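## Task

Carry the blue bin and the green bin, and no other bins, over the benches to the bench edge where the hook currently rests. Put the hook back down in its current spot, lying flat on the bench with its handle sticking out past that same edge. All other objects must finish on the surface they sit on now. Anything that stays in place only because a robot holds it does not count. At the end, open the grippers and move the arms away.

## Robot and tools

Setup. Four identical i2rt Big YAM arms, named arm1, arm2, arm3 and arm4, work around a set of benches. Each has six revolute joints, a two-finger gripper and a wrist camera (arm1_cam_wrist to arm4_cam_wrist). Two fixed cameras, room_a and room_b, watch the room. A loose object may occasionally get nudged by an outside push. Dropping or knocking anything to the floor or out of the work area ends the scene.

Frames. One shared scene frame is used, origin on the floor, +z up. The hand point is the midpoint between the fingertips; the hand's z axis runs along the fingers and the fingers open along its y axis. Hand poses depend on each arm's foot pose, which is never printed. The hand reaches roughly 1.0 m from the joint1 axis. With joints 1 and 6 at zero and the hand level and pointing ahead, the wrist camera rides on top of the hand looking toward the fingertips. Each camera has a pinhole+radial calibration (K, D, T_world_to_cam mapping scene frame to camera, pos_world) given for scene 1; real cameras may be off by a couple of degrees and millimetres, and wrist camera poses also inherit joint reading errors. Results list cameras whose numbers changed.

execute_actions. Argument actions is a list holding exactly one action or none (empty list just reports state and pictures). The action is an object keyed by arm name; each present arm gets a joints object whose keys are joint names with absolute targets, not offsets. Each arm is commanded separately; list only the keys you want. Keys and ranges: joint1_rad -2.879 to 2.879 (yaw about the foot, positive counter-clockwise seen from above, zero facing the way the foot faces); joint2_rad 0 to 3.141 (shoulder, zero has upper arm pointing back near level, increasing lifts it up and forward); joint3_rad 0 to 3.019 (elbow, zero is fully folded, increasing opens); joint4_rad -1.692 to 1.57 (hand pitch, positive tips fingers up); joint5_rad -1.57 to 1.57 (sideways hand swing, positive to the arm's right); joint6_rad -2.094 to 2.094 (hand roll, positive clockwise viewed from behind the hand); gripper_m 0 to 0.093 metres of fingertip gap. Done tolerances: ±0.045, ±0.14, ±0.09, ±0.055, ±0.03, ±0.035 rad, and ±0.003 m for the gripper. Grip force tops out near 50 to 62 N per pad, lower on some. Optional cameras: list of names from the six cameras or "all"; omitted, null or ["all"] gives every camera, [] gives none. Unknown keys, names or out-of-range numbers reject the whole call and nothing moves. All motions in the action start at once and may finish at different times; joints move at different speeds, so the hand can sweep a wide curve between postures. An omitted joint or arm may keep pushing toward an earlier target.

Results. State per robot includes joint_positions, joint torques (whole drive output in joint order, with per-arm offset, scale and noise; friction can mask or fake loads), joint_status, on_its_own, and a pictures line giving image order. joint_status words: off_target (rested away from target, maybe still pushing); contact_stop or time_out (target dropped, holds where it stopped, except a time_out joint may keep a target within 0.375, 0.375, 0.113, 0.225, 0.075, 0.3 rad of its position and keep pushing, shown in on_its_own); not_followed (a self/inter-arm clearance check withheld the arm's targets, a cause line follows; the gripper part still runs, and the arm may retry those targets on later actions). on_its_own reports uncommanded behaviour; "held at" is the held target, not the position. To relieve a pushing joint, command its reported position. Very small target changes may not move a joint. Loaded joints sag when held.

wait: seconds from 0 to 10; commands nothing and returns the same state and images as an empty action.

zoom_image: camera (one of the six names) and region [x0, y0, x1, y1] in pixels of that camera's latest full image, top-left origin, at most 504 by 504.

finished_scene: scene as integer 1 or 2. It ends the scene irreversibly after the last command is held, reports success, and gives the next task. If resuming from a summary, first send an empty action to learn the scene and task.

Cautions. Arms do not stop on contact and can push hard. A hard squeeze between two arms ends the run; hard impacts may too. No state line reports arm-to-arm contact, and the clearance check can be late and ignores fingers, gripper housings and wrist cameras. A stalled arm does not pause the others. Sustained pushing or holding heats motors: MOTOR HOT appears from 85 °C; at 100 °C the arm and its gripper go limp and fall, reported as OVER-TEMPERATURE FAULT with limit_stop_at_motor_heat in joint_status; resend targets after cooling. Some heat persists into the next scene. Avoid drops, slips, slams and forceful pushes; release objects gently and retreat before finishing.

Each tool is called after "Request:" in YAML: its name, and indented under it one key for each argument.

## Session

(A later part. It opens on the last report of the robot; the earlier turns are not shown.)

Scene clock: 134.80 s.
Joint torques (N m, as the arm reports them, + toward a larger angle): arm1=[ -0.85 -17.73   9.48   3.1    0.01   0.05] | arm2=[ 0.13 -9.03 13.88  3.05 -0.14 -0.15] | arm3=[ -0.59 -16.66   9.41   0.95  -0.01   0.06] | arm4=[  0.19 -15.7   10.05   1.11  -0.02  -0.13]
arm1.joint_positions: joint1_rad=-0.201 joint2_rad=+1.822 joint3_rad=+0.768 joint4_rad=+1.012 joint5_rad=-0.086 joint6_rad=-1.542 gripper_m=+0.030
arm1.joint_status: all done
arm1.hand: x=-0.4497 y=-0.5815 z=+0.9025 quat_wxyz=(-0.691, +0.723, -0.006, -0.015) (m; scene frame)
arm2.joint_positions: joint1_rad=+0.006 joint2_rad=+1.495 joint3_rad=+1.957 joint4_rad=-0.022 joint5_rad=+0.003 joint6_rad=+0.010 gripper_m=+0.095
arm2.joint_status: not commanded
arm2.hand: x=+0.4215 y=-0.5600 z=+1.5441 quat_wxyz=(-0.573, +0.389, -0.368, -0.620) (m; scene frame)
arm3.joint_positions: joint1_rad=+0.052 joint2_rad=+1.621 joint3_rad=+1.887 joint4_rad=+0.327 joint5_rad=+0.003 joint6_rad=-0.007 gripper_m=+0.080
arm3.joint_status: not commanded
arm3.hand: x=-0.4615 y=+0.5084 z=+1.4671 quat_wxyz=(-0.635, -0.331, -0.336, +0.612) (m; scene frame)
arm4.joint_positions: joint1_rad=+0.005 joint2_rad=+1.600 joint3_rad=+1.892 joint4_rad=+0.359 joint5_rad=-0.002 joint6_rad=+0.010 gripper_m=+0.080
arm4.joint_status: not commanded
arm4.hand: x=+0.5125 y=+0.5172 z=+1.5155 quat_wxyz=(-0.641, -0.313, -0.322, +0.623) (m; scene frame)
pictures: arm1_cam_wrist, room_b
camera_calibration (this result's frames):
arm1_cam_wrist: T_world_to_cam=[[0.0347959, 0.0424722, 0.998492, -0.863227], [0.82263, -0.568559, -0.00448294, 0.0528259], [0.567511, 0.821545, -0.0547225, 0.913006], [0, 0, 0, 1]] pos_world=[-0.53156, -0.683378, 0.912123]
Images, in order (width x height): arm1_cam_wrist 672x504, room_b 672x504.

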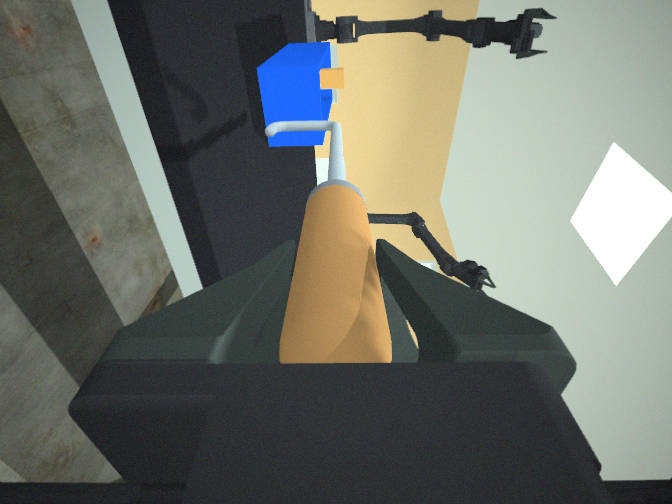

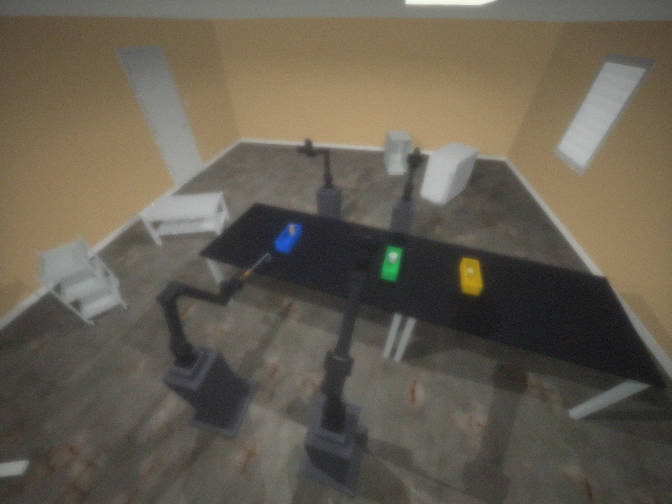

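Request:
execute_actions:
  actions:
    - {"arm1":{"joints":{"joint3_rad":1.55,"joint2_rad":1.9}}}
  cameras: []

Request:
execute_actions:
  actions:
    - {"arm1":{"joints":{"joint2_rad":2.215,"joint4_rad":0.78}}}
  cameras: ["arm1_cam_wrist"]

Scene clock: 143.70 s.
Joint torques (N m, as the arm reports them, + toward a larger angle): arm1=[ -0.95 -23.77  16.1    1.99   0.02   0.01] | arm2=[ 0.2  -9.16 13.84  2.99 -0.16 -0.14] | arm3=[ -0.85 -16.23   9.5    1.03  -0.04   0.07] | arm4=[  0.89 -16.26  10.11   0.98  -0.06  -0.11]
arm1.joint_positions: joint1_rad=-0.201 joint2_rad=+1.925 joint3_rad=+1.497 joint4_rad=+1.032 joint5_rad=-0.086 joint6_rad=-1.542 gripper_m=+0.030
arm1.joint_status: all done
arm1.hand: x=-0.4394 y=-0.4298 z=+1.2063 quat_wxyz=(-0.884, +0.467, +0.015, +0.000) (m; scene frame)
arm2.joint_positions: joint1_rad=+0.006 joint2_rad=+1.495 joint3_rad=+1.957 joint4_rad=-0.022 joint5_rad=+0.003 joint6_rad=+0.010 gripper_m=+0.095
arm2.joint_status: not commanded
arm2.hand: x=+0.4215 y=-0.5600 z=+1.5441 quat_wxyz=(-0.573, +0.389, -0.368, -0.620) (m; scene frame)
arm3.joint_positions: joint1_rad=+0.052 joint2_rad=+1.621 joint3_rad=+1.887 joint4_rad=+0.327 joint5_rad=+0.003 joint6_rad=-0.007 gripper_m=+0.080
arm3.joint_status: not commanded
arm3.hand: x=-0.4615 y=+0.5084 z=+1.4671 quat_wxyz=(-0.635, -0.331, -0.336, +0.612) (m; scene frame)
arm4.joint_positions: joint1_rad=+0.005 joint2_rad=+1.600 joint3_rad=+1.892 joint4_rad=+0.359 joint5_rad=-0.002 joint6_rad=+0.010 gripper_m=+0.080
arm4.joint_status: not commanded
arm4.hand: x=+0.5125 y=+0.5172 z=+1.5155 quat_wxyz=(-0.641, -0.313, -0.322, +0.623) (m; scene frame)
pictures: none
No camera images: the call's "cameras" was empty. Leave "cameras" out to get every camera's image.

Scene clock: 145.17 s.
Joint torques (N m, as the arm reports them, + toward a larger angle): arm1=[ -0.38 -27.27  13.57   2.24   0.     0.18] | arm2=[-0.13 -9.03 13.87  3.   -0.16 -0.15] | arm3=[ -1.01 -16.32   9.42   0.97  -0.03   0.07] | arm4=[  0.46 -16.3   10.31   0.99  -0.03  -0.11]
arm1.joint_positions: joint1_rad=-0.201 joint2_rad=+2.250 joint3_rad=+1.511 joint4_rad=+0.753 joint5_rad=-0.086 joint6_rad=-1.553 gripper_m=+0.030
arm1.joint_status: all done
arm1.hand: x=-0.4333 y=-0.3576 z=+0.8922 quat_wxyz=(-0.711, +0.703, -0.001, -0.010) (m; scene frame)
arm2.joint_positions: joint1_rad=+0.006 joint2_rad=+1.495 joint3_rad=+1.957 joint4_rad=-0.022 joint5_rad=+0.003 joint6_rad=+0.010 gripper_m=+0.095
arm2.joint_status: not commanded
arm2.hand: x=+0.4215 y=-0.5600 z=+1.5441 quat_wxyz=(-0.573, +0.389, -0.368, -0.620) (m; scene frame)
arm3.joint_positions: joint1_rad=+0.052 joint2_rad=+1.621 joint3_rad=+1.887 joint4_rad=+0.327 joint5_rad=+0.003 joint6_rad=-0.007 gripper_m=+0.080
arm3.joint_status: not commanded
arm3.hand: x=-0.4615 y=+0.5084 z=+1.4671 quat_wxyz=(-0.635, -0.331, -0.336, +0.612) (m; scene frame)
arm4.joint_positions: joint1_rad=+0.005 joint2_rad=+1.600 joint3_rad=+1.892 joint4_rad=+0.359 joint5_rad=-0.002 joint6_rad=+0.010 gripper_m=+0.080
arm4.joint_status: not commanded
arm4.hand: x=+0.5125 y=+0.5172 z=+1.5155 quat_wxyz=(-0.641, -0.313, -0.322, +0.623) (m; scene frame)
pictures: arm1_cam_wrist
camera_calibration (this result's frames):
arm1_cam_wrist: T_world_to_cam=[[0.020441, -0.0131634, 0.999704, -0.890314], [0.823018, -0.567495, -0.0243007, 0.184833], [0.567647, 0.823272, -0.000766485, 0.671724], [0, 0, 0, 1]] pos_world=[-0.515224, -0.459839, 0.895057]
Images, in order (width x height): arm1_cam_wrist 672x504.

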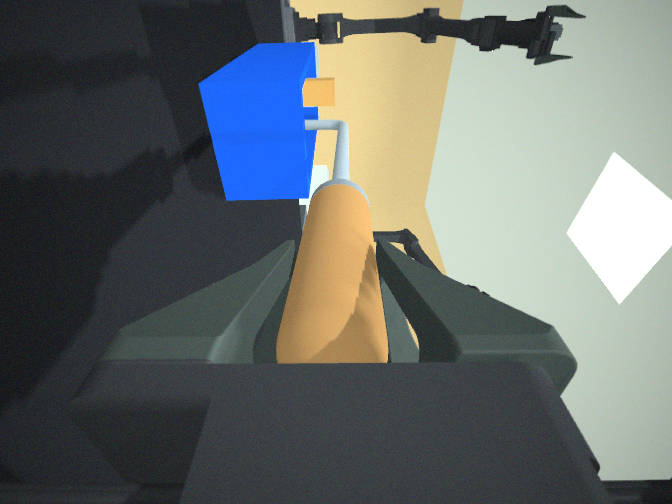

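Request:
execute_actions:
  actions:
    - {"arm1":{"joints":{"joint2_rad":2.12,"joint3_rad":1.285,"joint4_rad":0.86}}}
  cameras: ["arm1_cam_wrist"]

Scene clock: 153.33 s.
Joint torques (N m, as the arm reports them, + toward a larger angle): arm1=[ -0.79 -24.62  10.28   2.91  -0.03   0.13] | arm2=[ 0.06 -9.04 13.89  2.94 -0.16 -0.15] | arm3=[ -0.77 -16.33   9.45   0.94  -0.01   0.06] | arm4=[  0.63 -16.81  10.03   0.86  -0.04  -0.1 ]
arm1.joint_positions: joint1_rad=-0.201 joint2_rad=+2.145 joint3_rad=+1.271 joint4_rad=+0.827 joint5_rad=-0.086 joint6_rad=-1.552 gripper_m=+0.030
arm1.joint_status: all done
arm1.hand: x=-0.4380 y=-0.4229 z=+0.8703 quat_wxyz=(-0.689, +0.725, -0.003, -0.011) (m; scene frame)
arm2.joint_positions: joint1_rad=+0.006 joint2_rad=+1.495 joint3_rad=+1.957 joint4_rad=-0.022 joint5_rad=+0.003 joint6_rad=+0.010 gripper_m=+0.095
arm2.joint_status: not commanded
arm2.hand: x=+0.4215 y=-0.5600 z=+1.5441 quat_wxyz=(-0.573, +0.389, -0.368, -0.620) (m; scene frame)
arm3.joint_positions: joint1_rad=+0.052 joint2_rad=+1.621 joint3_rad=+1.887 joint4_rad=+0.327 joint5_rad=+0.003 joint6_rad=-0.007 gripper_m=+0.080
arm3.joint_status: not commanded
arm3.hand: x=-0.4615 y=+0.5084 z=+1.4671 quat_wxyz=(-0.635, -0.331, -0.336, +0.612) (m; scene frame)
arm4.joint_positions: joint1_rad=+0.005 joint2_rad=+1.600 joint3_rad=+1.892 joint4_rad=+0.359 joint5_rad=-0.002 joint6_rad=+0.010 gripper_m=+0.080
arm4.joint_status: not commanded
arm4.hand: x=+0.5125 y=+0.5172 z=+1.5155 quat_wxyz=(-0.641, -0.313, -0.322, +0.623) (m; scene frame)
pictures: arm1_cam_wrist
camera_calibration (this result's frames):
arm1_cam_wrist: T_world_to_cam=[[0.0253279, 0.0484366, 0.998505, -0.839896], [0.822882, -0.568174, 0.00668851, 0.12377], [0.567648, 0.821482, -0.0542482, 0.773997], [0, 0, 0, 1]] pos_world=[-0.519933, -0.524821, 0.879801]
Images, in order (width x height): arm1_cam_wrist 672x504.

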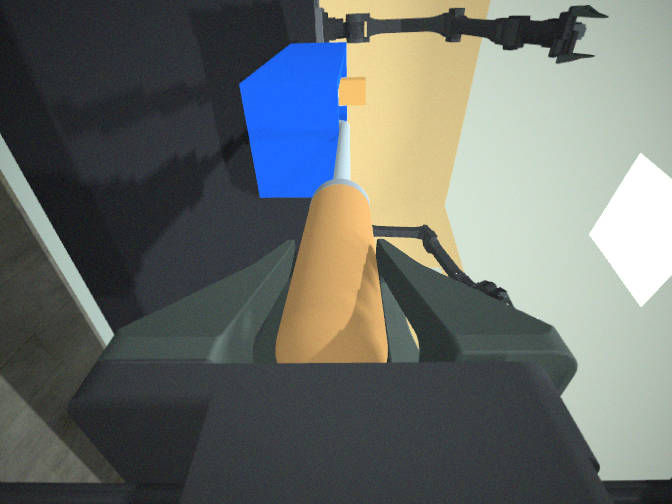

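Request:
execute_actions:
  actions:
    - {"arm1":{"joints":{"joint2_rad":1.96,"joint3_rad":1.03,"joint4_rad":0.955}}}
  cameras: ["arm1_cam_wrist"]

Request:
execute_actions:
  actions:
    - {"arm1":{"joints":{"joint2_rad":1.825,"joint3_rad":0.785,"joint4_rad":1.06}}}
  cameras: ["arm1_cam_wrist","room_b"]

Scene clock: 158.37 s.
Joint torques (N m, as the arm reports them, + toward a larger angle): arm1=[ -0.78 -21.36   9.51   3.42  -0.01   0.15] | arm2=[-0.24 -9.16 13.94  3.06 -0.14 -0.15] | arm3=[ -0.87 -16.52   9.47   0.95  -0.03   0.06] | arm4=[  0.34 -16.42   9.83   1.05  -0.04  -0.12]
arm1.joint_positions: joint1_rad=-0.201 joint2_rad=+1.989 joint3_rad=+1.013 joint4_rad=+0.904 joint5_rad=-0.086 joint6_rad=-1.552 gripper_m=+0.030
arm1.joint_status: all done
arm1.hand: x=-0.4437 y=-0.5010 z=+0.8790 quat_wxyz=(-0.680, +0.733, -0.003, -0.012) (m; scene frame)
arm2.joint_positions: joint1_rad=+0.006 joint2_rad=+1.495 joint3_rad=+1.957 joint4_rad=-0.022 joint5_rad=+0.003 joint6_rad=+0.010 gripper_m=+0.095
arm2.joint_status: not commanded
arm2.hand: x=+0.4215 y=-0.5600 z=+1.5441 quat_wxyz=(-0.573, +0.389, -0.368, -0.620) (m; scene frame)
arm3.joint_positions: joint1_rad=+0.052 joint2_rad=+1.621 joint3_rad=+1.887 joint4_rad=+0.327 joint5_rad=+0.003 joint6_rad=-0.007 gripper_m=+0.080
arm3.joint_status: not commanded
arm3.hand: x=-0.4615 y=+0.5084 z=+1.4671 quat_wxyz=(-0.635, -0.331, -0.336, +0.612) (m; scene frame)
arm4.joint_positions: joint1_rad=+0.005 joint2_rad=+1.600 joint3_rad=+1.892 joint4_rad=+0.359 joint5_rad=-0.002 joint6_rad=+0.010 gripper_m=+0.080
arm4.joint_status: not commanded
arm4.hand: x=+0.5125 y=+0.5172 z=+1.5155 quat_wxyz=(-0.641, -0.313, -0.322, +0.623) (m; scene frame)
pictures: arm1_cam_wrist
camera_calibration (this result's frames):
arm1_cam_wrist: T_world_to_cam=[[0.0270799, 0.0723513, 0.997012, -0.830637], [0.822869, -0.567918, 0.0188628, 0.0735054], [0.567585, 0.819899, -0.0749148, 0.859176], [0, 0, 0, 1]] pos_world=[-0.525647, -0.602595, 0.891133]
Images, in order (width x height): arm1_cam_wrist 672x504.

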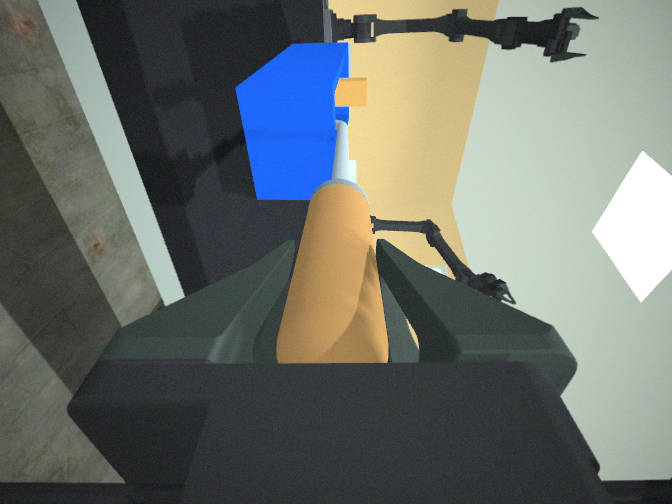

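Scene clock: 159.33 s.
Joint torques (N m, as the arm reports them, + toward a larger angle): arm1=[ -0.15 -17.47   8.92   3.31  -0.04   0.13] | arm2=[-0.11 -9.05 13.92  3.07 -0.15 -0.14] | arm3=[ -0.7  -16.63   9.49   1.05  -0.02   0.03] | arm4=[ -0.07 -16.38  10.14   0.82   0.02  -0.14]
arm1.joint_positions: joint1_rad=-0.201 joint2_rad=+1.846 joint3_rad=+0.766 joint4_rad=+1.012 joint5_rad=-0.086 joint6_rad=-1.552 gripper_m=+0.030
arm1.joint_status: all done
arm1.hand: x=-0.4497 y=-0.5823 z=+0.8868 quat_wxyz=(-0.681, +0.732, -0.004, -0.012) (m; scene frame)
arm2.joint_positions: joint1_rad=+0.006 joint2_rad=+1.495 joint3_rad=+1.957 joint4_rad=-0.022 joint5_rad=+0.003 joint6_rad=+0.010 gripper_m=+0.095
arm2.joint_status: not commanded
arm2.hand: x=+0.4215 y=-0.5600 z=+1.5441 quat_wxyz=(-0.573, +0.389, -0.368, -0.620) (m; scene frame)
arm3.joint_positions: joint1_rad=+0.052 joint2_rad=+1.621 joint3_rad=+1.887 joint4_rad=+0.327 joint5_rad=+0.003 joint6_rad=-0.007 gripper_m=+0.080
arm3.joint_status: not commanded
arm3.hand: x=-0.4615 y=+0.5084 z=+1.4671 quat_wxyz=(-0.635, -0.331, -0.336, +0.612) (m; scene frame)
arm4.joint_positions: joint1_rad=+0.005 joint2_rad=+1.600 joint3_rad=+1.892 joint4_rad=+0.359 joint5_rad=-0.002 joint6_rad=+0.010 gripper_m=+0.080
arm4.joint_status: not commanded
arm4.hand: x=+0.5125 y=+0.5172 z=+1.5155 quat_wxyz=(-0.641, -0.313, -0.322, +0.623) (m; scene frame)
pictures: arm1_cam_wrist, room_b
camera_calibration (this result's frames):
arm1_cam_wrist: T_world_to_cam=[[0.0272388, 0.0693208, 0.997222, -0.834158], [0.822861, -0.567989, 0.017007, 0.0336669], [0.56759, 0.820112, -0.0725127, 0.927839], [0, 0, 0, 1]] pos_world=[-0.531614, -0.683985, 0.898549]
Images, in order (width x height): arm1_cam_wrist 672x504, room_b 672x504.

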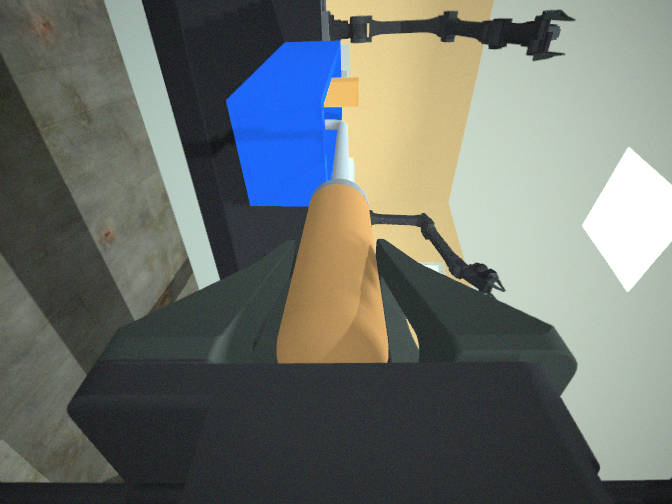

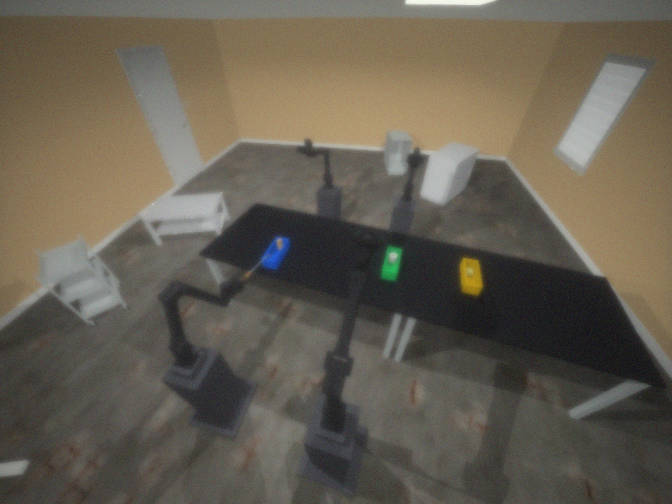

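Request:
execute_actions:
  actions:
    - {"arm1":{"joints":{"joint2_rad":1.775,"joint3_rad":0.69,"joint4_rad":1.1}}}
  cameras: ["arm1_cam_wrist"]

Request:
execute_actions:
  actions:
    - {"arm1":{"joints":{"joint3_rad":2.16}},"arm2":{"joints":{"joint4_rad":0.67,"joint5_rad":0.433,"joint6_rad":0.0,"gripper_m":0.09}}}
  cameras: []

Scene clock: 163.47 s.
Joint torques (N m, as the arm reports them, + toward a larger angle): arm1=[ -0.36 -17.89   8.64   3.4    0.02   0.18] | arm2=[ 0.12 -8.87 13.91  3.08 -0.16 -0.15] | arm3=[ -0.7  -16.52   9.41   1.04  -0.04   0.06] | arm4=[  0.7  -16.97  10.29   0.85  -0.02  -0.06]
arm1.joint_positions: joint1_rad=-0.201 joint2_rad=+1.808 joint3_rad=+0.671 joint4_rad=+1.047 joint5_rad=-0.086 joint6_rad=-1.552 gripper_m=+0.030
arm1.joint_status: all done
arm1.hand: x=-0.4521 y=-0.6154 z=+0.8784 quat_wxyz=(-0.673, +0.739, -0.004, -0.013) (m; scene frame)
arm2.joint_positions: joint1_rad=+0.006 joint2_rad=+1.495 joint3_rad=+1.957 joint4_rad=-0.022 joint5_rad=+0.003 joint6_rad=+0.010 gripper_m=+0.095
arm2.joint_status: not commanded
arm2.hand: x=+0.4215 y=-0.5600 z=+1.5441 quat_wxyz=(-0.573, +0.389, -0.368, -0.620) (m; scene frame)
arm3.joint_positions: joint1_rad=+0.052 joint2_rad=+1.621 joint3_rad=+1.887 joint4_rad=+0.327 joint5_rad=+0.003 joint6_rad=-0.007 gripper_m=+0.080
arm3.joint_status: not commanded
arm3.hand: x=-0.4615 y=+0.5084 z=+1.4671 quat_wxyz=(-0.635, -0.331, -0.336, +0.612) (m; scene frame)
arm4.joint_positions: joint1_rad=+0.005 joint2_rad=+1.600 joint3_rad=+1.892 joint4_rad=+0.359 joint5_rad=-0.002 joint6_rad=+0.010 gripper_m=+0.080
arm4.joint_status: not commanded
arm4.hand: x=+0.5125 y=+0.5172 z=+1.5155 quat_wxyz=(-0.641, -0.313, -0.322, +0.623) (m; scene frame)
pictures: arm1_cam_wrist
camera_calibration (this result's frames):
arm1_cam_wrist: T_world_to_cam=[[0.0287671, 0.0901693, 0.995511, -0.808396], [0.822864, -0.567566, 0.0276296, 0.00791191], [0.567509, 0.818376, -0.0905244, 0.970457], [0, 0, 0, 1]] pos_world=[-0.533998, -0.716815, 0.892398]
Images, in order (width x height): arm1_cam_wrist 672x504.

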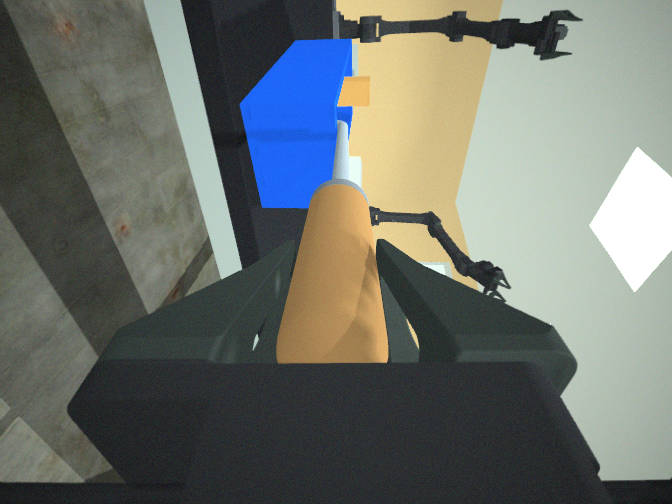

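Scene clock: 165.67 s.
Joint torques (N m, as the arm reports them, + toward a larger angle): arm1=[ -0.26 -20.54  13.69  -0.51   0.13   0.11] | arm2=[ 0.04 -8.12 12.89  1.84 -0.13 -0.18] | arm3=[ -0.44 -16.72   9.38   1.    -0.04   0.05] | arm4=[  0.45 -16.3   10.28   0.96   0.03  -0.14]
arm1.joint_positions: joint1_rad=-0.201 joint2_rad=+1.792 joint3_rad=+2.121 joint4_rad=+1.100 joint5_rad=-0.086 joint6_rad=-1.551 gripper_m=+0.030
arm1.joint_status: all done
arm1.hand: x=-0.4548 y=-0.6267 z=+1.6157 quat_wxyz=(-0.996, +0.075, +0.041, +0.024) (m; scene frame)
arm2.joint_positions: joint1_rad=+0.006 joint2_rad=+1.496 joint3_rad=+1.957 joint4_rad=+0.649 joint5_rad=+0.430 joint6_rad=+0.009 gripper_m=+0.090
arm2.joint_status: all done
arm2.hand: x=+0.5006 y=-0.6739 z=+1.6450 quat_wxyz=(-0.681, +0.020, -0.304, -0.666) (m; scene frame)
arm3.joint_positions: joint1_rad=+0.052 joint2_rad=+1.621 joint3_rad=+1.887 joint4_rad=+0.327 joint5_rad=+0.003 joint6_rad=-0.007 gripper_m=+0.080
arm3.joint_status: not commanded
arm3.hand: x=-0.4615 y=+0.5084 z=+1.4671 quat_wxyz=(-0.635, -0.331, -0.336, +0.612) (m; scene frame)
arm4.joint_positions: joint1_rad=+0.005 joint2_rad=+1.600 joint3_rad=+1.892 joint4_rad=+0.359 joint5_rad=-0.002 joint6_rad=+0.010 gripper_m=+0.080
arm4.joint_status: not commanded
arm4.hand: x=+0.5125 y=+0.5172 z=+1.5155 quat_wxyz=(-0.641, -0.313, -0.322, +0.623) (m; scene frame)
pictures: none
No camera images: the call's "cameras" was empty. Leave "cameras" out to get every camera's image.

Request:
execute_actions:
  actions:
    - {"arm1":{"joints":{"joint1_rad":-0.82,"joint2_rad":2.58,"joint4_rad":0.62,"joint5_rad":-0.928,"joint6_rad":-1.05}}}
  cameras: ["arm1_cam_wrist"]

Request:
execute_actions:
  actions:
    - {"arm1":{"joints":{"joint6_rad":0.0,"joint2_rad":2.62}}}
  cameras: ["arm1_cam_wrist"]

Scene clock: 173.63 s.
Joint torques (N m, as the arm reports them, + toward a larger angle): arm1=[  0.37 -30.83  15.57   1.83   0.08   0.02] | arm2=[ 0.08 -8.28 12.85  1.87 -0.13 -0.17] | arm3=[ -0.5  -16.19   9.43   0.96  -0.02   0.05] | arm4=[ -0.36 -15.88  10.08   0.86  -0.04  -0.1 ]
arm1.joint_positions: joint1_rad=-0.824 joint2_rad=+2.604 joint3_rad=+2.112 joint4_rad=+0.602 joint5_rad=-0.930 joint6_rad=-1.038 gripper_m=+0.030
arm1.joint_status: all done
arm1.hand: x=-0.0120 y=-0.4223 z=+0.8702 quat_wxyz=(-0.687, +0.681, -0.070, -0.243) (m; scene frame)
arm2.joint_positions: joint1_rad=+0.006 joint2_rad=+1.496 joint3_rad=+1.957 joint4_rad=+0.649 joint5_rad=+0.430 joint6_rad=+0.009 gripper_m=+0.090
arm2.joint_status: not commanded
arm2.hand: x=+0.5006 y=-0.6739 z=+1.6450 quat_wxyz=(-0.681, +0.020, -0.304, -0.666) (m; scene frame)
arm3.joint_positions: joint1_rad=+0.052 joint2_rad=+1.621 joint3_rad=+1.887 joint4_rad=+0.327 joint5_rad=+0.003 joint6_rad=-0.007 gripper_m=+0.080
arm3.joint_status: not commanded
arm3.hand: x=-0.4615 y=+0.5084 z=+1.4671 quat_wxyz=(-0.635, -0.331, -0.336, +0.612) (m; scene frame)
arm4.joint_positions: joint1_rad=+0.005 joint2_rad=+1.600 joint3_rad=+1.892 joint4_rad=+0.359 joint5_rad=-0.002 joint6_rad=+0.010 gripper_m=+0.080
arm4.joint_status: not commanded
arm4.hand: x=+0.5125 y=+0.5172 z=+1.5155 quat_wxyz=(-0.641, -0.313, -0.322, +0.623) (m; scene frame)
pictures: arm1_cam_wrist
camera_calibration (this result's frames):
arm1_cam_wrist: T_world_to_cam=[[0.435148, 0.0444434, 0.899261, -0.761029], [0.844338, -0.366953, -0.390435, 0.204362], [0.312634, 0.929177, -0.197204, 0.698507], [0, 0, 0, 1]] pos_world=[-0.0597673, -0.540223, 0.901902]
Images, in order (width x height): arm1_cam_wrist 672x504.

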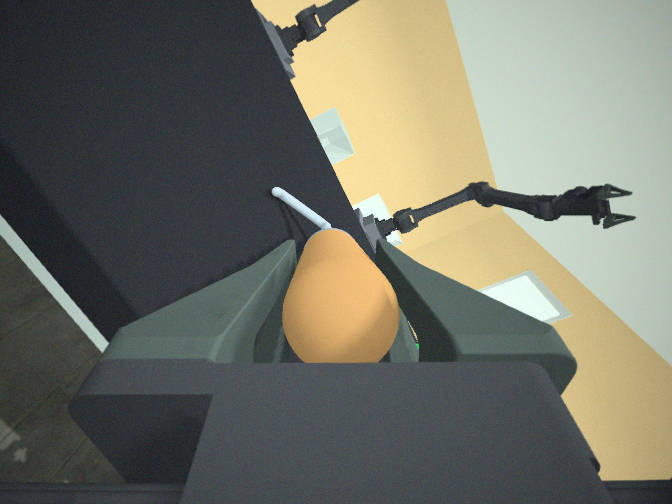

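Scene clock: 175.53 s.
Joint torques (N m, as the arm reports them, + toward a larger angle): arm1=[ -0.24 -28.39  15.29   1.31  -0.3    0.28] | arm2=[ 0.08 -8.27 12.87  1.78 -0.12 -0.17] | arm3=[ -1.02 -16.45   9.56   1.09  -0.04   0.07] | arm4=[  0.48 -16.74  10.     0.83   0.    -0.08]
arm1.joint_positions: joint1_rad=-0.824 joint2_rad=+2.610 joint3_rad=+2.113 joint4_rad=+0.612 joint5_rad=-0.920 joint6_rad=-0.022 gripper_m=+0.030
arm1.joint_status: all done
arm1.hand: x=-0.0104 y=-0.4222 z=+0.8664 quat_wxyz=(-0.486, +0.559, -0.394, -0.544) (m; scene frame)
arm2.joint_positions: joint1_rad=+0.006 joint2_rad=+1.496 joint3_rad=+1.957 joint4_rad=+0.649 joint5_rad=+0.430 joint6_rad=+0.009 gripper_m=+0.090
arm2.joint_status: not commanded
arm2.hand: x=+0.5006 y=-0.6739 z=+1.6450 quat_wxyz=(-0.681, +0.020, -0.304, -0.666) (m; scene frame)
arm3.joint_positions: joint1_rad=+0.052 joint2_rad=+1.621 joint3_rad=+1.887 joint4_rad=+0.327 joint5_rad=+0.003 joint6_rad=-0.007 gripper_m=+0.080
arm3.joint_status: not commanded
arm3.hand: x=-0.4615 y=+0.5084 z=+1.4671 quat_wxyz=(-0.635, -0.331, -0.336, +0.612) (m; scene frame)
arm4.joint_positions: joint1_rad=+0.005 joint2_rad=+1.600 joint3_rad=+1.892 joint4_rad=+0.359 joint5_rad=-0.002 joint6_rad=+0.010 gripper_m=+0.080
arm4.joint_status: not commanded
arm4.hand: x=+0.5125 y=+0.5172 z=+1.5155 quat_wxyz=(-0.641, -0.313, -0.322, +0.623) (m; scene frame)
pictures: arm1_cam_wrist
camera_calibration (this result's frames):
arm1_cam_wrist: T_world_to_cam=[[0.97081, 0.214097, 0.108117, 0.00434732], [0.202661, -0.491133, -0.847182, 0.538271], [-0.128279, 0.844364, -0.520187, 0.936543], [0, 0, 0, 1]] pos_world=[0.00683195, -0.527351, 0.94272]
Images, in order (width x height): arm1_cam_wrist 672x504.

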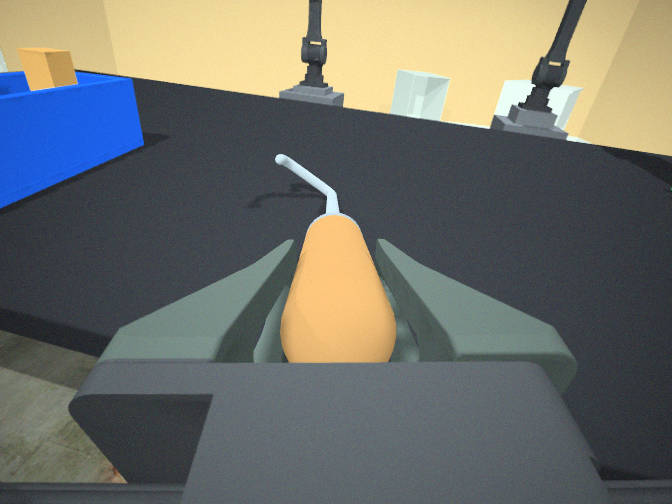

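Request:
execute_actions:
  actions:
    - {"arm1":{"joints":{"joint6_rad":-0.5,"joint2_rad":2.69}}}
  cameras: ["arm1_cam_wrist"]

Scene clock: 183.77 s.
Joint torques (N m, as the arm reports them, + toward a larger angle): arm1=[ -0.11 -28.9   14.23   1.57   0.13  -0.05] | arm2=[ 0.02 -8.33 12.88  1.78 -0.15 -0.18] | arm3=[ -0.93 -16.67   9.48   1.04  -0.01   0.05] | arm4=[ -0.35 -16.18  10.21   0.8   -0.05  -0.09]
arm1.joint_positions: joint1_rad=-0.824 joint2_rad=+2.694 joint3_rad=+2.123 joint4_rad=+0.612 joint5_rad=-0.932 joint6_rad=-0.491 gripper_m=+0.030
arm1.joint_status: all done
arm1.hand: x=-0.0148 y=-0.4252 z=+0.7992 quat_wxyz=(-0.573, +0.643, -0.275, -0.427) (m; scene frame)
arm2.joint_positions: joint1_rad=+0.006 joint2_rad=+1.496 joint3_rad=+1.957 joint4_rad=+0.649 joint5_rad=+0.430 joint6_rad=+0.009 gripper_m=+0.090
arm2.joint_status: not commanded
arm2.hand: x=+0.5006 y=-0.6739 z=+1.6450 quat_wxyz=(-0.681, +0.020, -0.304, -0.666) (m; scene frame)
arm3.joint_positions: joint1_rad=+0.052 joint2_rad=+1.621 joint3_rad=+1.887 joint4_rad=+0.327 joint5_rad=+0.003 joint6_rad=-0.007 gripper_m=+0.080
arm3.joint_status: not commanded
arm3.hand: x=-0.4615 y=+0.5084 z=+1.4671 quat_wxyz=(-0.635, -0.331, -0.336, +0.612) (m; scene frame)
arm4.joint_positions: joint1_rad=+0.005 joint2_rad=+1.600 joint3_rad=+1.892 joint4_rad=+0.359 joint5_rad=-0.002 joint6_rad=+0.010 gripper_m=+0.080
arm4.joint_status: not commanded
arm4.hand: x=+0.5125 y=+0.5172 z=+1.5155 quat_wxyz=(-0.641, -0.313, -0.322, +0.623) (m; scene frame)
pictures: arm1_cam_wrist
camera_calibration (this result's frames):
arm1_cam_wrist: T_world_to_cam=[[0.846213, 0.190394, 0.497667, -0.306745], [0.525535, -0.452391, -0.720525, 0.400658], [0.0879562, 0.871259, -0.482878, 0.888423], [0, 0, 0, 1]] pos_world=[-0.0291304, -0.534391, 0.870341]
Images, in order (width x height): arm1_cam_wrist 672x504.

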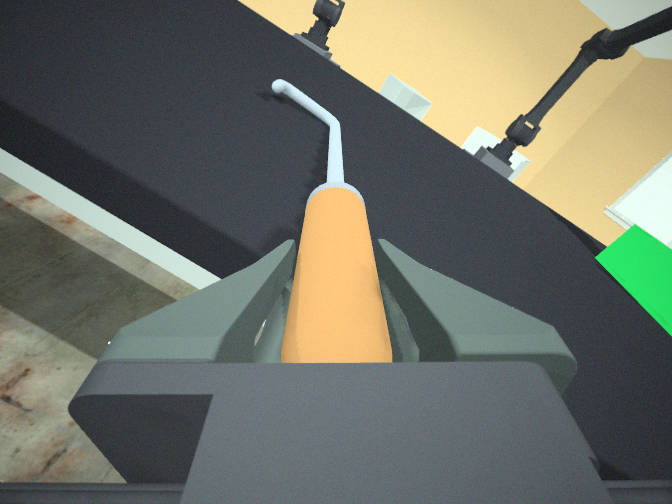

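Request:
execute_actions:
  actions:
    - {"arm1":{"joints":{"gripper_m":0.09}},"arm2":{"joints":{"joint1_rad":0.2}}}
  cameras: []

Request:
execute_actions:
  actions:
    - {"arm1":{"joints":{"joint2_rad":2.52,"joint6_rad":-0.25}},"arm2":{"joints":{"joint1_rad":0.4}}}
  cameras: ["arm1_cam_wrist"]

Request:
execute_actions:
  actions:
    - {"arm1":{"joints":{"joint1_rad":-0.15,"joint2_rad":2.1,"joint6_rad":0.0}},"arm2":{"joints":{"joint1_rad":0.602}}}
  cameras: []

Request:
execute_actions:
  actions:
    - {"arm1":{"joints":{"joint2_rad":1.6}},"arm2":{"joints":{"joint2_rad":2.45,"joint3_rad":2.0}}}
  cameras: ["arm2_cam_wrist","room_b"]

Scene clock: 198.83 s.
Joint torques (N m, as the arm reports them, + toward a larger angle): arm1=[ -0.22 -29.82  13.88   1.44   0.06  -0.04] | arm2=[-0.14 -8.3  12.96  1.85 -0.26 -0.17] | arm3=[ -0.61 -16.71   9.4    1.03  -0.01   0.05] | arm4=[  0.2  -16.29  10.17   0.98  -0.04  -0.11]
arm1.joint_positions: joint1_rad=-0.824 joint2_rad=+2.694 joint3_rad=+2.123 joint4_rad=+0.612 joint5_rad=-0.931 joint6_rad=-0.492 gripper_m=+0.090
arm1.joint_status: all done
arm1.hand: x=-0.0145 y=-0.4252 z=+0.7992 quat_wxyz=(-0.573, +0.643, -0.275, -0.427) (m; scene frame)
arm2.joint_positions: joint1_rad=+0.208 joint2_rad=+1.496 joint3_rad=+1.957 joint4_rad=+0.649 joint5_rad=+0.433 joint6_rad=+0.009 gripper_m=+0.090
arm2.joint_status: all done
arm2.hand: x=+0.3984 y=-0.6768 z=+1.6448 quat_wxyz=(-0.611, +0.050, -0.302, -0.730) (m; scene frame)
arm3.joint_positions: joint1_rad=+0.052 joint2_rad=+1.621 joint3_rad=+1.887 joint4_rad=+0.327 joint5_rad=+0.003 joint6_rad=-0.007 gripper_m=+0.080
arm3.joint_status: not commanded
arm3.hand: x=-0.4615 y=+0.5084 z=+1.4671 quat_wxyz=(-0.635, -0.331, -0.336, +0.612) (m; scene frame)
arm4.joint_positions: joint1_rad=+0.005 joint2_rad=+1.600 joint3_rad=+1.892 joint4_rad=+0.359 joint5_rad=-0.002 joint6_rad=+0.010 gripper_m=+0.080
arm4.joint_status: not commanded
arm4.hand: x=+0.5125 y=+0.5172 z=+1.5155 quat_wxyz=(-0.641, -0.313, -0.322, +0.623) (m; scene frame)
pictures: none
No camera images: the call's "cameras" was empty. Leave "cameras" out to get every camera's image.

Scene clock: 200.20 s.
Joint torques (N m, as the arm reports them, + toward a larger angle): arm1=[  0.05 -28.29  13.37   1.32   0.12   0.16] | arm2=[-0.13 -8.12 12.89  1.82 -0.27 -0.17] | arm3=[ -1.21 -16.53   9.43   1.05  -0.04   0.04] | arm4=[  0.14 -16.58   9.99   1.02   0.01  -0.09]
arm1.joint_positions: joint1_rad=-0.824 joint2_rad=+2.509 joint3_rad=+2.141 joint4_rad=+0.615 joint5_rad=-0.930 joint6_rad=-0.260 gripper_m=+0.090
arm1.joint_status: all done
arm1.hand: x=-0.0119 y=-0.4211 z=+0.9706 quat_wxyz=(-0.588, +0.595, -0.273, -0.475) (m; scene frame)
arm2.joint_positions: joint1_rad=+0.408 joint2_rad=+1.496 joint3_rad=+1.957 joint4_rad=+0.649 joint5_rad=+0.433 joint6_rad=+0.009 gripper_m=+0.090
arm2.joint_status: all done
arm2.hand: x=+0.2991 y=-0.7000 z=+1.6448 quat_wxyz=(-0.535, +0.079, -0.295, -0.788) (m; scene frame)
arm3.joint_positions: joint1_rad=+0.052 joint2_rad=+1.621 joint3_rad=+1.887 joint4_rad=+0.327 joint5_rad=+0.003 joint6_rad=-0.007 gripper_m=+0.080
arm3.joint_status: not commanded
arm3.hand: x=-0.4615 y=+0.5084 z=+1.4671 quat_wxyz=(-0.635, -0.331, -0.336, +0.612) (m; scene frame)
arm4.joint_positions: joint1_rad=+0.005 joint2_rad=+1.600 joint3_rad=+1.892 joint4_rad=+0.359 joint5_rad=-0.002 joint6_rad=+0.010 gripper_m=+0.080
arm4.joint_status: not commanded
arm4.hand: x=+0.5125 y=+0.5172 z=+1.5155 quat_wxyz=(-0.641, -0.313, -0.322, +0.623) (m; scene frame)
pictures: arm1_cam_wrist
camera_calibration (this result's frames):
arm1_cam_wrist: T_world_to_cam=[[0.886261, 0.157616, 0.435544, -0.348322], [0.462107, -0.365015, -0.808221, 0.645672], [0.0315915, 0.917563, -0.396334, 0.902156], [0, 0, 0, 1]] pos_world=[-0.0181662, -0.537204, 1.03111]
Images, in order (width x height): arm1_cam_wrist 672x504.

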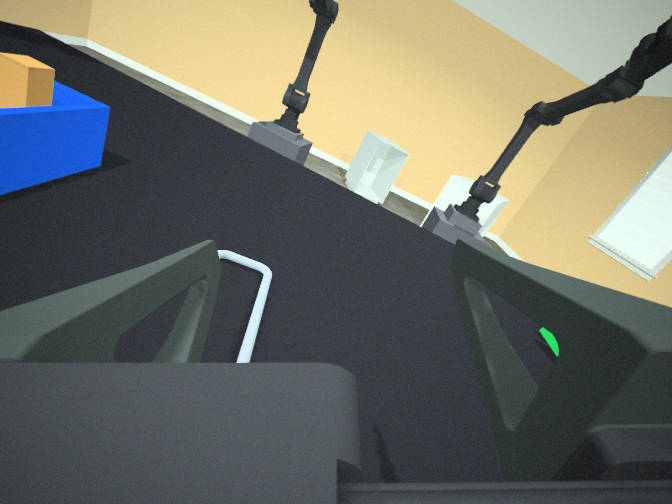

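Scene clock: 202.17 s.
Joint torques (N m, as the arm reports them, + toward a larger angle): arm1=[ -0.58 -25.12  12.35   0.55   0.27   0.21] | arm2=[ 0.07 -8.39 12.93  1.84 -0.28 -0.18] | arm3=[ -0.67 -16.39   9.46   0.91  -0.03   0.08] | arm4=[  1.17 -16.55  10.     0.88  -0.01  -0.14]
arm1.joint_positions: joint1_rad=-0.151 joint2_rad=+2.105 joint3_rad=+2.154 joint4_rad=+0.621 joint5_rad=-0.929 joint6_rad=-0.010 gripper_m=+0.090
arm1.joint_status: all done
arm1.hand: x=-0.6005 y=-0.3987 z=+1.3137 quat_wxyz=(-0.442, +0.562, +0.006, -0.699) (m; scene frame)
arm2.joint_positions: joint1_rad=+0.610 joint2_rad=+1.496 joint3_rad=+1.957 joint4_rad=+0.649 joint5_rad=+0.433 joint6_rad=+0.009 gripper_m=+0.090
arm2.joint_status: all done
arm2.hand: x=+0.2053 y=-0.7430 z=+1.6448 quat_wxyz=(-0.453, +0.109, -0.286, -0.838) (m; scene frame)
arm3.joint_positions: joint1_rad=+0.052 joint2_rad=+1.621 joint3_rad=+1.887 joint4_rad=+0.327 joint5_rad=+0.003 joint6_rad=-0.007 gripper_m=+0.080
arm3.joint_status: not commanded
arm3.hand: x=-0.4615 y=+0.5084 z=+1.4671 quat_wxyz=(-0.635, -0.331, -0.336, +0.612) (m; scene frame)
arm4.joint_positions: joint1_rad=+0.005 joint2_rad=+1.600 joint3_rad=+1.892 joint4_rad=+0.359 joint5_rad=-0.002 joint6_rad=+0.010 gripper_m=+0.080
arm4.joint_status: not commanded
arm4.hand: x=+0.5125 y=+0.5172 z=+1.5155 quat_wxyz=(-0.641, -0.313, -0.322, +0.623) (m; scene frame)
pictures: none
No camera images: the call's "cameras" was empty. Leave "cameras" out to get every camera's image.

Scene clock: 204.23 s.
Joint torques (N m, as the arm reports them, + toward a larger angle): arm1=[ -0.41 -13.62  10.7   -0.32   0.42   0.13] | arm2=[ -0.18 -21.19  13.78   2.53  -0.03  -0.15] | arm3=[ -0.82 -16.72   9.52   0.91  -0.02   0.08] | arm4=[  1.04 -16.21  10.29   1.04   0.02  -0.15]
arm1.joint_positions: joint1_rad=-0.151 joint2_rad=+1.599 joint3_rad=+2.147 joint4_rad=+0.622 joint5_rad=-0.929 joint6_rad=-0.009 gripper_m=+0.090
arm1.joint_status: all done
arm1.hand: x=-0.6079 y=-0.6952 z=+1.6334 quat_wxyz=(-0.566, +0.439, +0.181, -0.674) (m; scene frame)
arm2.joint_positions: joint1_rad=+0.610 joint2_rad=+2.452 joint3_rad=+1.956 joint4_rad=+0.664 joint5_rad=+0.433 joint6_rad=+0.009 gripper_m=+0.090
arm2.joint_status: all done
arm2.hand: x=-0.0531 y=-0.4195 z=+0.9311 quat_wxyz=(-0.446, +0.495, -0.424, -0.614) (m; scene frame)
arm3.joint_positions: joint1_rad=+0.052 joint2_rad=+1.621 joint3_rad=+1.887 joint4_rad=+0.327 joint5_rad=+0.003 joint6_rad=-0.007 gripper_m=+0.080
arm3.joint_status: not commanded
arm3.hand: x=-0.4615 y=+0.5084 z=+1.4671 quat_wxyz=(-0.635, -0.331, -0.336, +0.612) (m; scene frame)
arm4.joint_positions: joint1_rad=+0.005 joint2_rad=+1.600 joint3_rad=+1.892 joint4_rad=+0.359 joint5_rad=-0.002 joint6_rad=+0.010 gripper_m=+0.080
arm4.joint_status: not commanded
arm4.hand: x=+0.5125 y=+0.5172 z=+1.5155 quat_wxyz=(-0.641, -0.313, -0.322, +0.623) (m; scene frame)
pictures: arm2_cam_wrist, room_b
camera_calibration (this result's frames):
arm2_cam_wrist: T_world_to_cam=[[0.97044, 0.229888, -0.073463, 0.208576], [0.0426347, -0.462909, -0.88538, 0.638617], [-0.237545, 0.856077, -0.459026, 0.89488], [0, 0, 0, 1]] pos_world=[-0.0170638, -0.518413, 0.991515]
Images, in order (width x height): arm2_cam_wrist 672x504, room_b 672x504.

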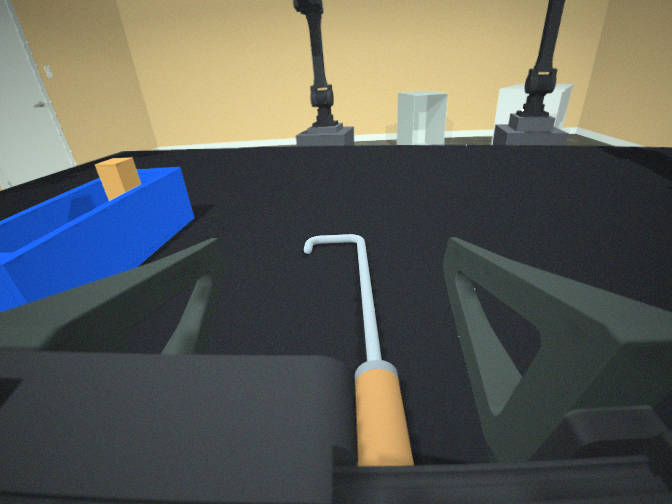

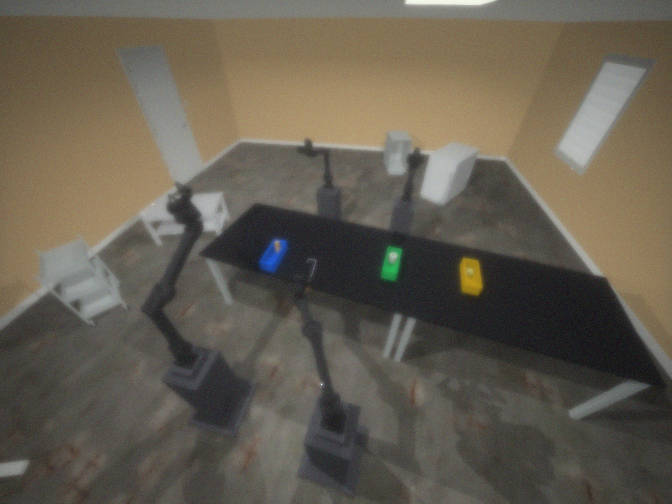

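Request:
execute_actions:
  actions:
    - {"arm2":{"joints":{"joint1_rad":0.585,"joint2_rad":2.585}}}
  cameras: ["arm2_cam_wrist"]

Scene clock: 208.87 s.
Joint torques (N m, as the arm reports them, + toward a larger angle): arm1=[ -0.77 -14.2   10.66  -0.03   0.47   0.19] | arm2=[  0.08 -23.08  12.39   2.39  -0.01  -0.04] | arm3=[ -0.78 -16.47   9.44   1.06  -0.04   0.05] | arm4=[  0.26 -15.65  10.31   1.02  -0.05  -0.13]
arm1.joint_positions: joint1_rad=-0.151 joint2_rad=+1.599 joint3_rad=+2.147 joint4_rad=+0.622 joint5_rad=-0.929 joint6_rad=-0.009 gripper_m=+0.090
arm1.joint_status: not commanded
arm1.hand: x=-0.6079 y=-0.6952 z=+1.6334 quat_wxyz=(-0.566, +0.439, +0.181, -0.674) (m; scene frame)
arm2.joint_positions: joint1_rad=+0.589 joint2_rad=+2.611 joint3_rad=+1.965 joint4_rad=+0.670 joint5_rad=+0.434 joint6_rad=-0.002 gripper_m=+0.090
arm2.joint_status: all done
arm2.hand: x=-0.0356 y=-0.4104 z=+0.7949 quat_wxyz=(-0.445, +0.544, -0.440, -0.559) (m; scene frame)
arm3.joint_positions: joint1_rad=+0.052 joint2_rad=+1.621 joint3_rad=+1.887 joint4_rad=+0.327 joint5_rad=+0.003 joint6_rad=-0.007 gripper_m=+0.080
arm3.joint_status: not commanded
arm3.hand: x=-0.4615 y=+0.5084 z=+1.4671 quat_wxyz=(-0.635, -0.331, -0.336, +0.612) (m; scene frame)
arm4.joint_positions: joint1_rad=+0.005 joint2_rad=+1.600 joint3_rad=+1.892 joint4_rad=+0.359 joint5_rad=-0.002 joint6_rad=+0.010 gripper_m=+0.080
arm4.joint_status: not commanded
arm4.hand: x=+0.5125 y=+0.5172 z=+1.5155 quat_wxyz=(-0.641, -0.313, -0.322, +0.623) (m; scene frame)
pictures: arm2_cam_wrist
camera_calibration (this result's frames):
arm2_cam_wrist: T_world_to_cam=[[0.979036, 0.203685, -0.00104873, 0.1115], [0.115535, -0.559558, -0.820699, 0.432995], [-0.167751, 0.803372, -0.57136, 0.898924], [0, 0, 0, 1]] pos_world=[-0.00839348, -0.502595, 0.869085]
Images, in order (width x height): arm2_cam_wrist 672x504.

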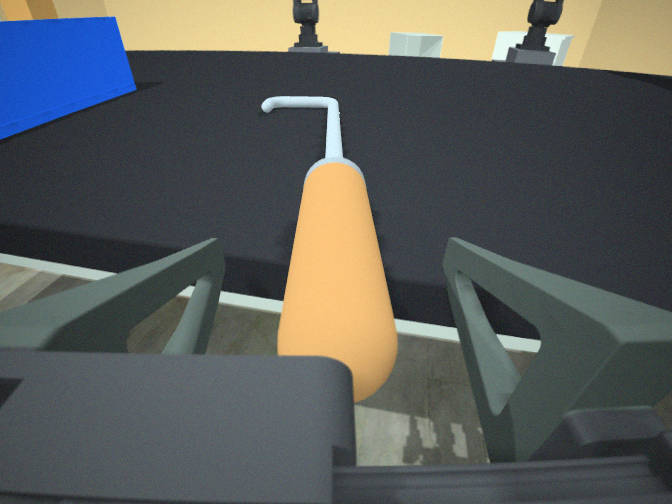

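Request:
execute_actions:
  actions:
    - {"arm2":{"joints":{"gripper_m":0.0}}}
  cameras: []

Request:
execute_actions:
  actions:
    - {"arm2":{"joints":{"joint1_rad":-0.107,"joint2_rad":2.1,"joint3_rad":1.585,"joint4_rad":0.72,"joint5_rad":0.0,"joint6_rad":-1.55}}}
  cameras: ["arm2_cam_wrist","room_b"]

Scene clock: 218.03 s.
Joint torques (N m, as the arm reports them, + toward a larger angle): arm1=[ -0.33 -13.85  10.81  -0.11   0.42   0.23] | arm2=[  0.39 -23.28  12.34   2.25  -0.04  -0.05] | arm3=[ -0.83 -16.45   9.55   0.97  -0.04   0.05] | arm4=[  0.24 -16.    10.02   0.93  -0.03  -0.12]
arm1.joint_positions: joint1_rad=-0.151 joint2_rad=+1.599 joint3_rad=+2.147 joint4_rad=+0.622 joint5_rad=-0.929 joint6_rad=-0.009 gripper_m=+0.090
arm1.joint_status: not commanded
arm1.hand: x=-0.6079 y=-0.6952 z=+1.6334 quat_wxyz=(-0.566, +0.439, +0.181, -0.674) (m; scene frame)
arm2.joint_positions: joint1_rad=+0.589 joint2_rad=+2.611 joint3_rad=+1.965 joint4_rad=+0.670 joint5_rad=+0.434 joint6_rad=-0.002 gripper_m=+0.030
arm2.joint_status: gripper_m off_target (ended at +0.030, target +0.000)
arm2.hand: x=-0.0355 y=-0.4104 z=+0.7949 quat_wxyz=(-0.445, +0.544, -0.440, -0.559) (m; scene frame)
arm3.joint_positions: joint1_rad=+0.052 joint2_rad=+1.621 joint3_rad=+1.887 joint4_rad=+0.327 joint5_rad=+0.003 joint6_rad=-0.007 gripper_m=+0.080
arm3.joint_status: not commanded
arm3.hand: x=-0.4615 y=+0.5084 z=+1.4671 quat_wxyz=(-0.635, -0.331, -0.336, +0.612) (m; scene frame)
arm4.joint_positions: joint1_rad=+0.005 joint2_rad=+1.600 joint3_rad=+1.892 joint4_rad=+0.359 joint5_rad=-0.002 joint6_rad=+0.010 gripper_m=+0.080
arm4.joint_status: not commanded
arm4.hand: x=+0.5125 y=+0.5172 z=+1.5155 quat_wxyz=(-0.641, -0.313, -0.322, +0.623) (m; scene frame)
pictures: none
No camera images: the call's "cameras" was empty. Leave "cameras" out to get every camera's image.

Scene clock: 220.30 s.
Joint torques (N m, as the arm reports them, + toward a larger angle): arm1=[ -0.19 -15.09  10.81  -0.19   0.47   0.22] | arm2=[  0.82 -21.06  12.66   4.29  -0.03  -0.18] | arm3=[ -0.57 -16.36   9.43   0.99  -0.02   0.03] | arm4=[ -0.43 -16.35  10.03   0.86  -0.02  -0.12]
arm1.joint_positions: joint1_rad=-0.151 joint2_rad=+1.599 joint3_rad=+2.147 joint4_rad=+0.622 joint5_rad=-0.929 joint6_rad=-0.009 gripper_m=+0.090
arm1.joint_status: not commanded
arm1.hand: x=-0.6079 y=-0.6952 z=+1.6334 quat_wxyz=(-0.566, +0.439, +0.181, -0.674) (m; scene frame)
arm2.joint_positions: joint1_rad=-0.113 joint2_rad=+2.142 joint3_rad=+1.551 joint4_rad=+0.679 joint5_rad=+0.001 joint6_rad=-1.526 gripper_m=+0.030
arm2.joint_status: all done
arm2.hand: x=+0.5064 y=-0.3391 z=+0.9764 quat_wxyz=(-0.737, +0.675, -0.032, +0.002) (m; scene frame)
arm3.joint_positions: joint1_rad=+0.052 joint2_rad=+1.621 joint3_rad=+1.887 joint4_rad=+0.327 joint5_rad=+0.003 joint6_rad=-0.007 gripper_m=+0.080
arm3.joint_status: not commanded
arm3.hand: x=-0.4615 y=+0.5084 z=+1.4671 quat_wxyz=(-0.635, -0.331, -0.336, +0.612) (m; scene frame)
arm4.joint_positions: joint1_rad=+0.005 joint2_rad=+1.600 joint3_rad=+1.892 joint4_rad=+0.359 joint5_rad=-0.002 joint6_rad=+0.010 gripper_m=+0.080
arm4.joint_status: not commanded
arm4.hand: x=+0.5125 y=+0.5172 z=+1.5155 quat_wxyz=(-0.641, -0.313, -0.322, +0.623) (m; scene frame)
pictures: arm2_cam_wrist, room_b
camera_calibration (this result's frames):
arm2_cam_wrist: T_world_to_cam=[[0.0322087, -0.102687, 0.994192, -1.02964], [0.776876, -0.623255, -0.0895425, -0.511128], [0.62883, 0.775248, 0.0597009, 0.00710754], [0, 0, 0, 1]] pos_world=[0.425777, -0.429804, 0.977471]
Images, in order (width x height): arm2_cam_wrist 672x504, room_b 672x504.

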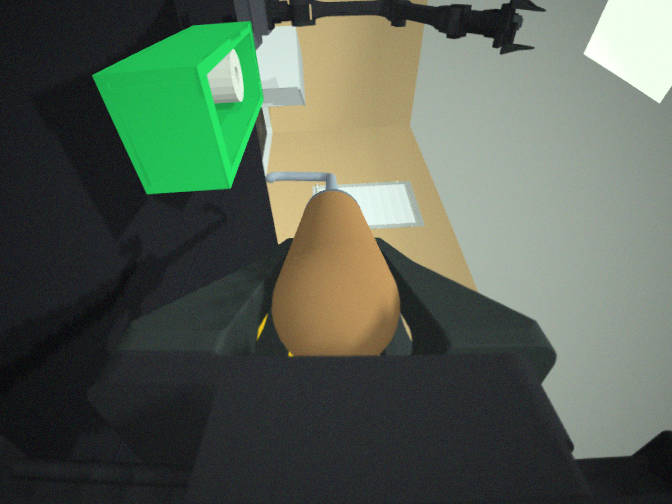

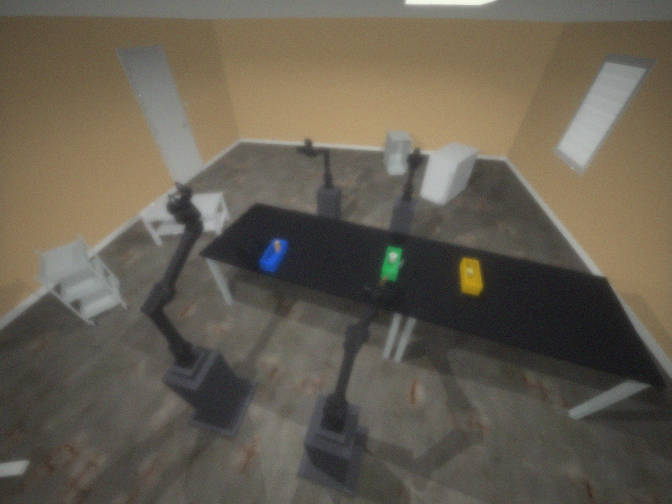

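Request:
execute_actions:
  actions:
    - {"arm2":{"joints":{"joint5_rad":-0.14,"joint3_rad":1.67,"joint2_rad":2.14}}}
  cameras: []

Request:
execute_actions:
  actions:
    - {"arm2":{"joints":{"joint2_rad":2.26}}}
  cameras: ["arm2_cam_wrist"]

Scene clock: 228.10 s.
Joint torques (N m, as the arm reports them, + toward a larger angle): arm1=[ -0.47 -14.    10.95  -0.03   0.44   0.25] | arm2=[  0.47 -21.16  17.79   4.19  -0.01  -0.17] | arm3=[ -0.76 -16.44   9.5    1.04  -0.03   0.06] | arm4=[  0.4  -16.48  10.1    1.12  -0.03  -0.08]
arm1.joint_positions: joint1_rad=-0.151 joint2_rad=+1.599 joint3_rad=+2.147 joint4_rad=+0.622 joint5_rad=-0.929 joint6_rad=-0.009 gripper_m=+0.090
arm1.joint_status: not commanded
arm1.hand: x=-0.6079 y=-0.6952 z=+1.6334 quat_wxyz=(-0.566, +0.439, +0.181, -0.674) (m; scene frame)
arm2.joint_positions: joint1_rad=-0.110 joint2_rad=+2.182 joint3_rad=+1.570 joint4_rad=+0.679 joint5_rad=-0.139 joint6_rad=-1.527 gripper_m=+0.030
arm2.joint_status: joint3_rad time_out (moved +0.019 of +0.119); the others done
arm2.on_its_own: joint3_rad reads +1.570 and still pushes toward +1.670 since a time_out
arm2.hand: x=+0.4801 y=-0.3325 z=+0.9541 quat_wxyz=(-0.729, +0.683, +0.020, -0.047) (m; scene frame)
arm3.joint_positions: joint1_rad=+0.052 joint2_rad=+1.621 joint3_rad=+1.887 joint4_rad=+0.327 joint5_rad=+0.003 joint6_rad=-0.007 gripper_m=+0.080
arm3.joint_status: not commanded
arm3.hand: x=-0.4615 y=+0.5084 z=+1.4671 quat_wxyz=(-0.635, -0.331, -0.336, +0.612) (m; scene frame)
arm4.joint_positions: joint1_rad=+0.005 joint2_rad=+1.600 joint3_rad=+1.892 joint4_rad=+0.359 joint5_rad=-0.002 joint6_rad=+0.010 gripper_m=+0.080
arm4.joint_status: not commanded
arm4.hand: x=+0.5125 y=+0.5172 z=+1.5155 quat_wxyz=(-0.641, -0.313, -0.322, +0.623) (m; scene frame)
pictures: none
No camera images: the call's "cameras" was empty. Leave "cameras" out to get every camera's image.

not run: a stop came earlier in this reply.

Request:
execute_actions:
  actions:
    - {"arm2":{"joints":{"joint2_rad":2.23,"joint3_rad":1.62}}}
  cameras: ["arm2_cam_wrist"]

Scene clock: 231.30 s.
Joint torques (N m, as the arm reports them, + toward a larger angle): arm1=[ -0.26 -14.04  10.93  -0.24   0.45   0.19] | arm2=[  0.95 -21.03  13.26   3.34  -0.04   0.01] | arm3=[ -0.8  -16.6    9.42   0.98  -0.02   0.05] | arm4=[ -0.24 -16.01  10.19   0.86  -0.01  -0.12]
arm1.joint_positions: joint1_rad=-0.151 joint2_rad=+1.599 joint3_rad=+2.147 joint4_rad=+0.622 joint5_rad=-0.929 joint6_rad=-0.009 gripper_m=+0.090
arm1.joint_status: not commanded
arm1.hand: x=-0.6079 y=-0.6952 z=+1.6334 quat_wxyz=(-0.566, +0.439, +0.181, -0.674) (m; scene frame)
arm2.joint_positions: joint1_rad=-0.110 joint2_rad=+2.265 joint3_rad=+1.570 joint4_rad=+0.699 joint5_rad=-0.139 joint6_rad=-1.545 gripper_m=+0.030
arm2.joint_status: all done
arm2.hand: x=+0.4803 y=-0.3297 z=+0.8895 quat_wxyz=(-0.707, +0.706, +0.024, -0.042) (m; scene frame)
arm3.joint_positions: joint1_rad=+0.052 joint2_rad=+1.621 joint3_rad=+1.887 joint4_rad=+0.327 joint5_rad=+0.003 joint6_rad=-0.007 gripper_m=+0.080
arm3.joint_status: not commanded
arm3.hand: x=-0.4615 y=+0.5084 z=+1.4671 quat_wxyz=(-0.635, -0.331, -0.336, +0.612) (m; scene frame)
arm4.joint_positions: joint1_rad=+0.005 joint2_rad=+1.600 joint3_rad=+1.892 joint4_rad=+0.359 joint5_rad=-0.002 joint6_rad=+0.010 gripper_m=+0.080
arm4.joint_status: not commanded
arm4.hand: x=+0.5125 y=+0.5172 z=+1.5155 quat_wxyz=(-0.641, -0.313, -0.322, +0.623) (m; scene frame)
pictures: arm2_cam_wrist
camera_calibration (this result's frames):
arm2_cam_wrist: T_world_to_cam=[[0.0188214, -0.0151792, 0.999708, -0.911006], [0.858717, -0.511891, -0.0239394, -0.553733], [0.512104, 0.858916, 0.00340013, 0.155175], [0, 0, 0, 1]] pos_world=[0.41318, -0.430561, 0.896956]
Images, in order (width x height): arm2_cam_wrist 672x504.

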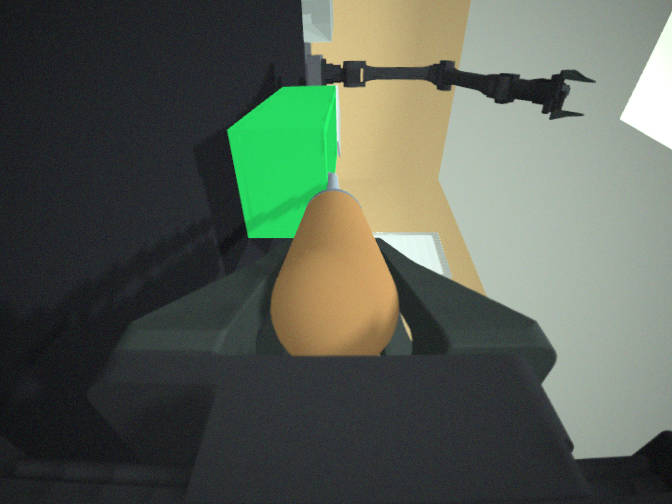

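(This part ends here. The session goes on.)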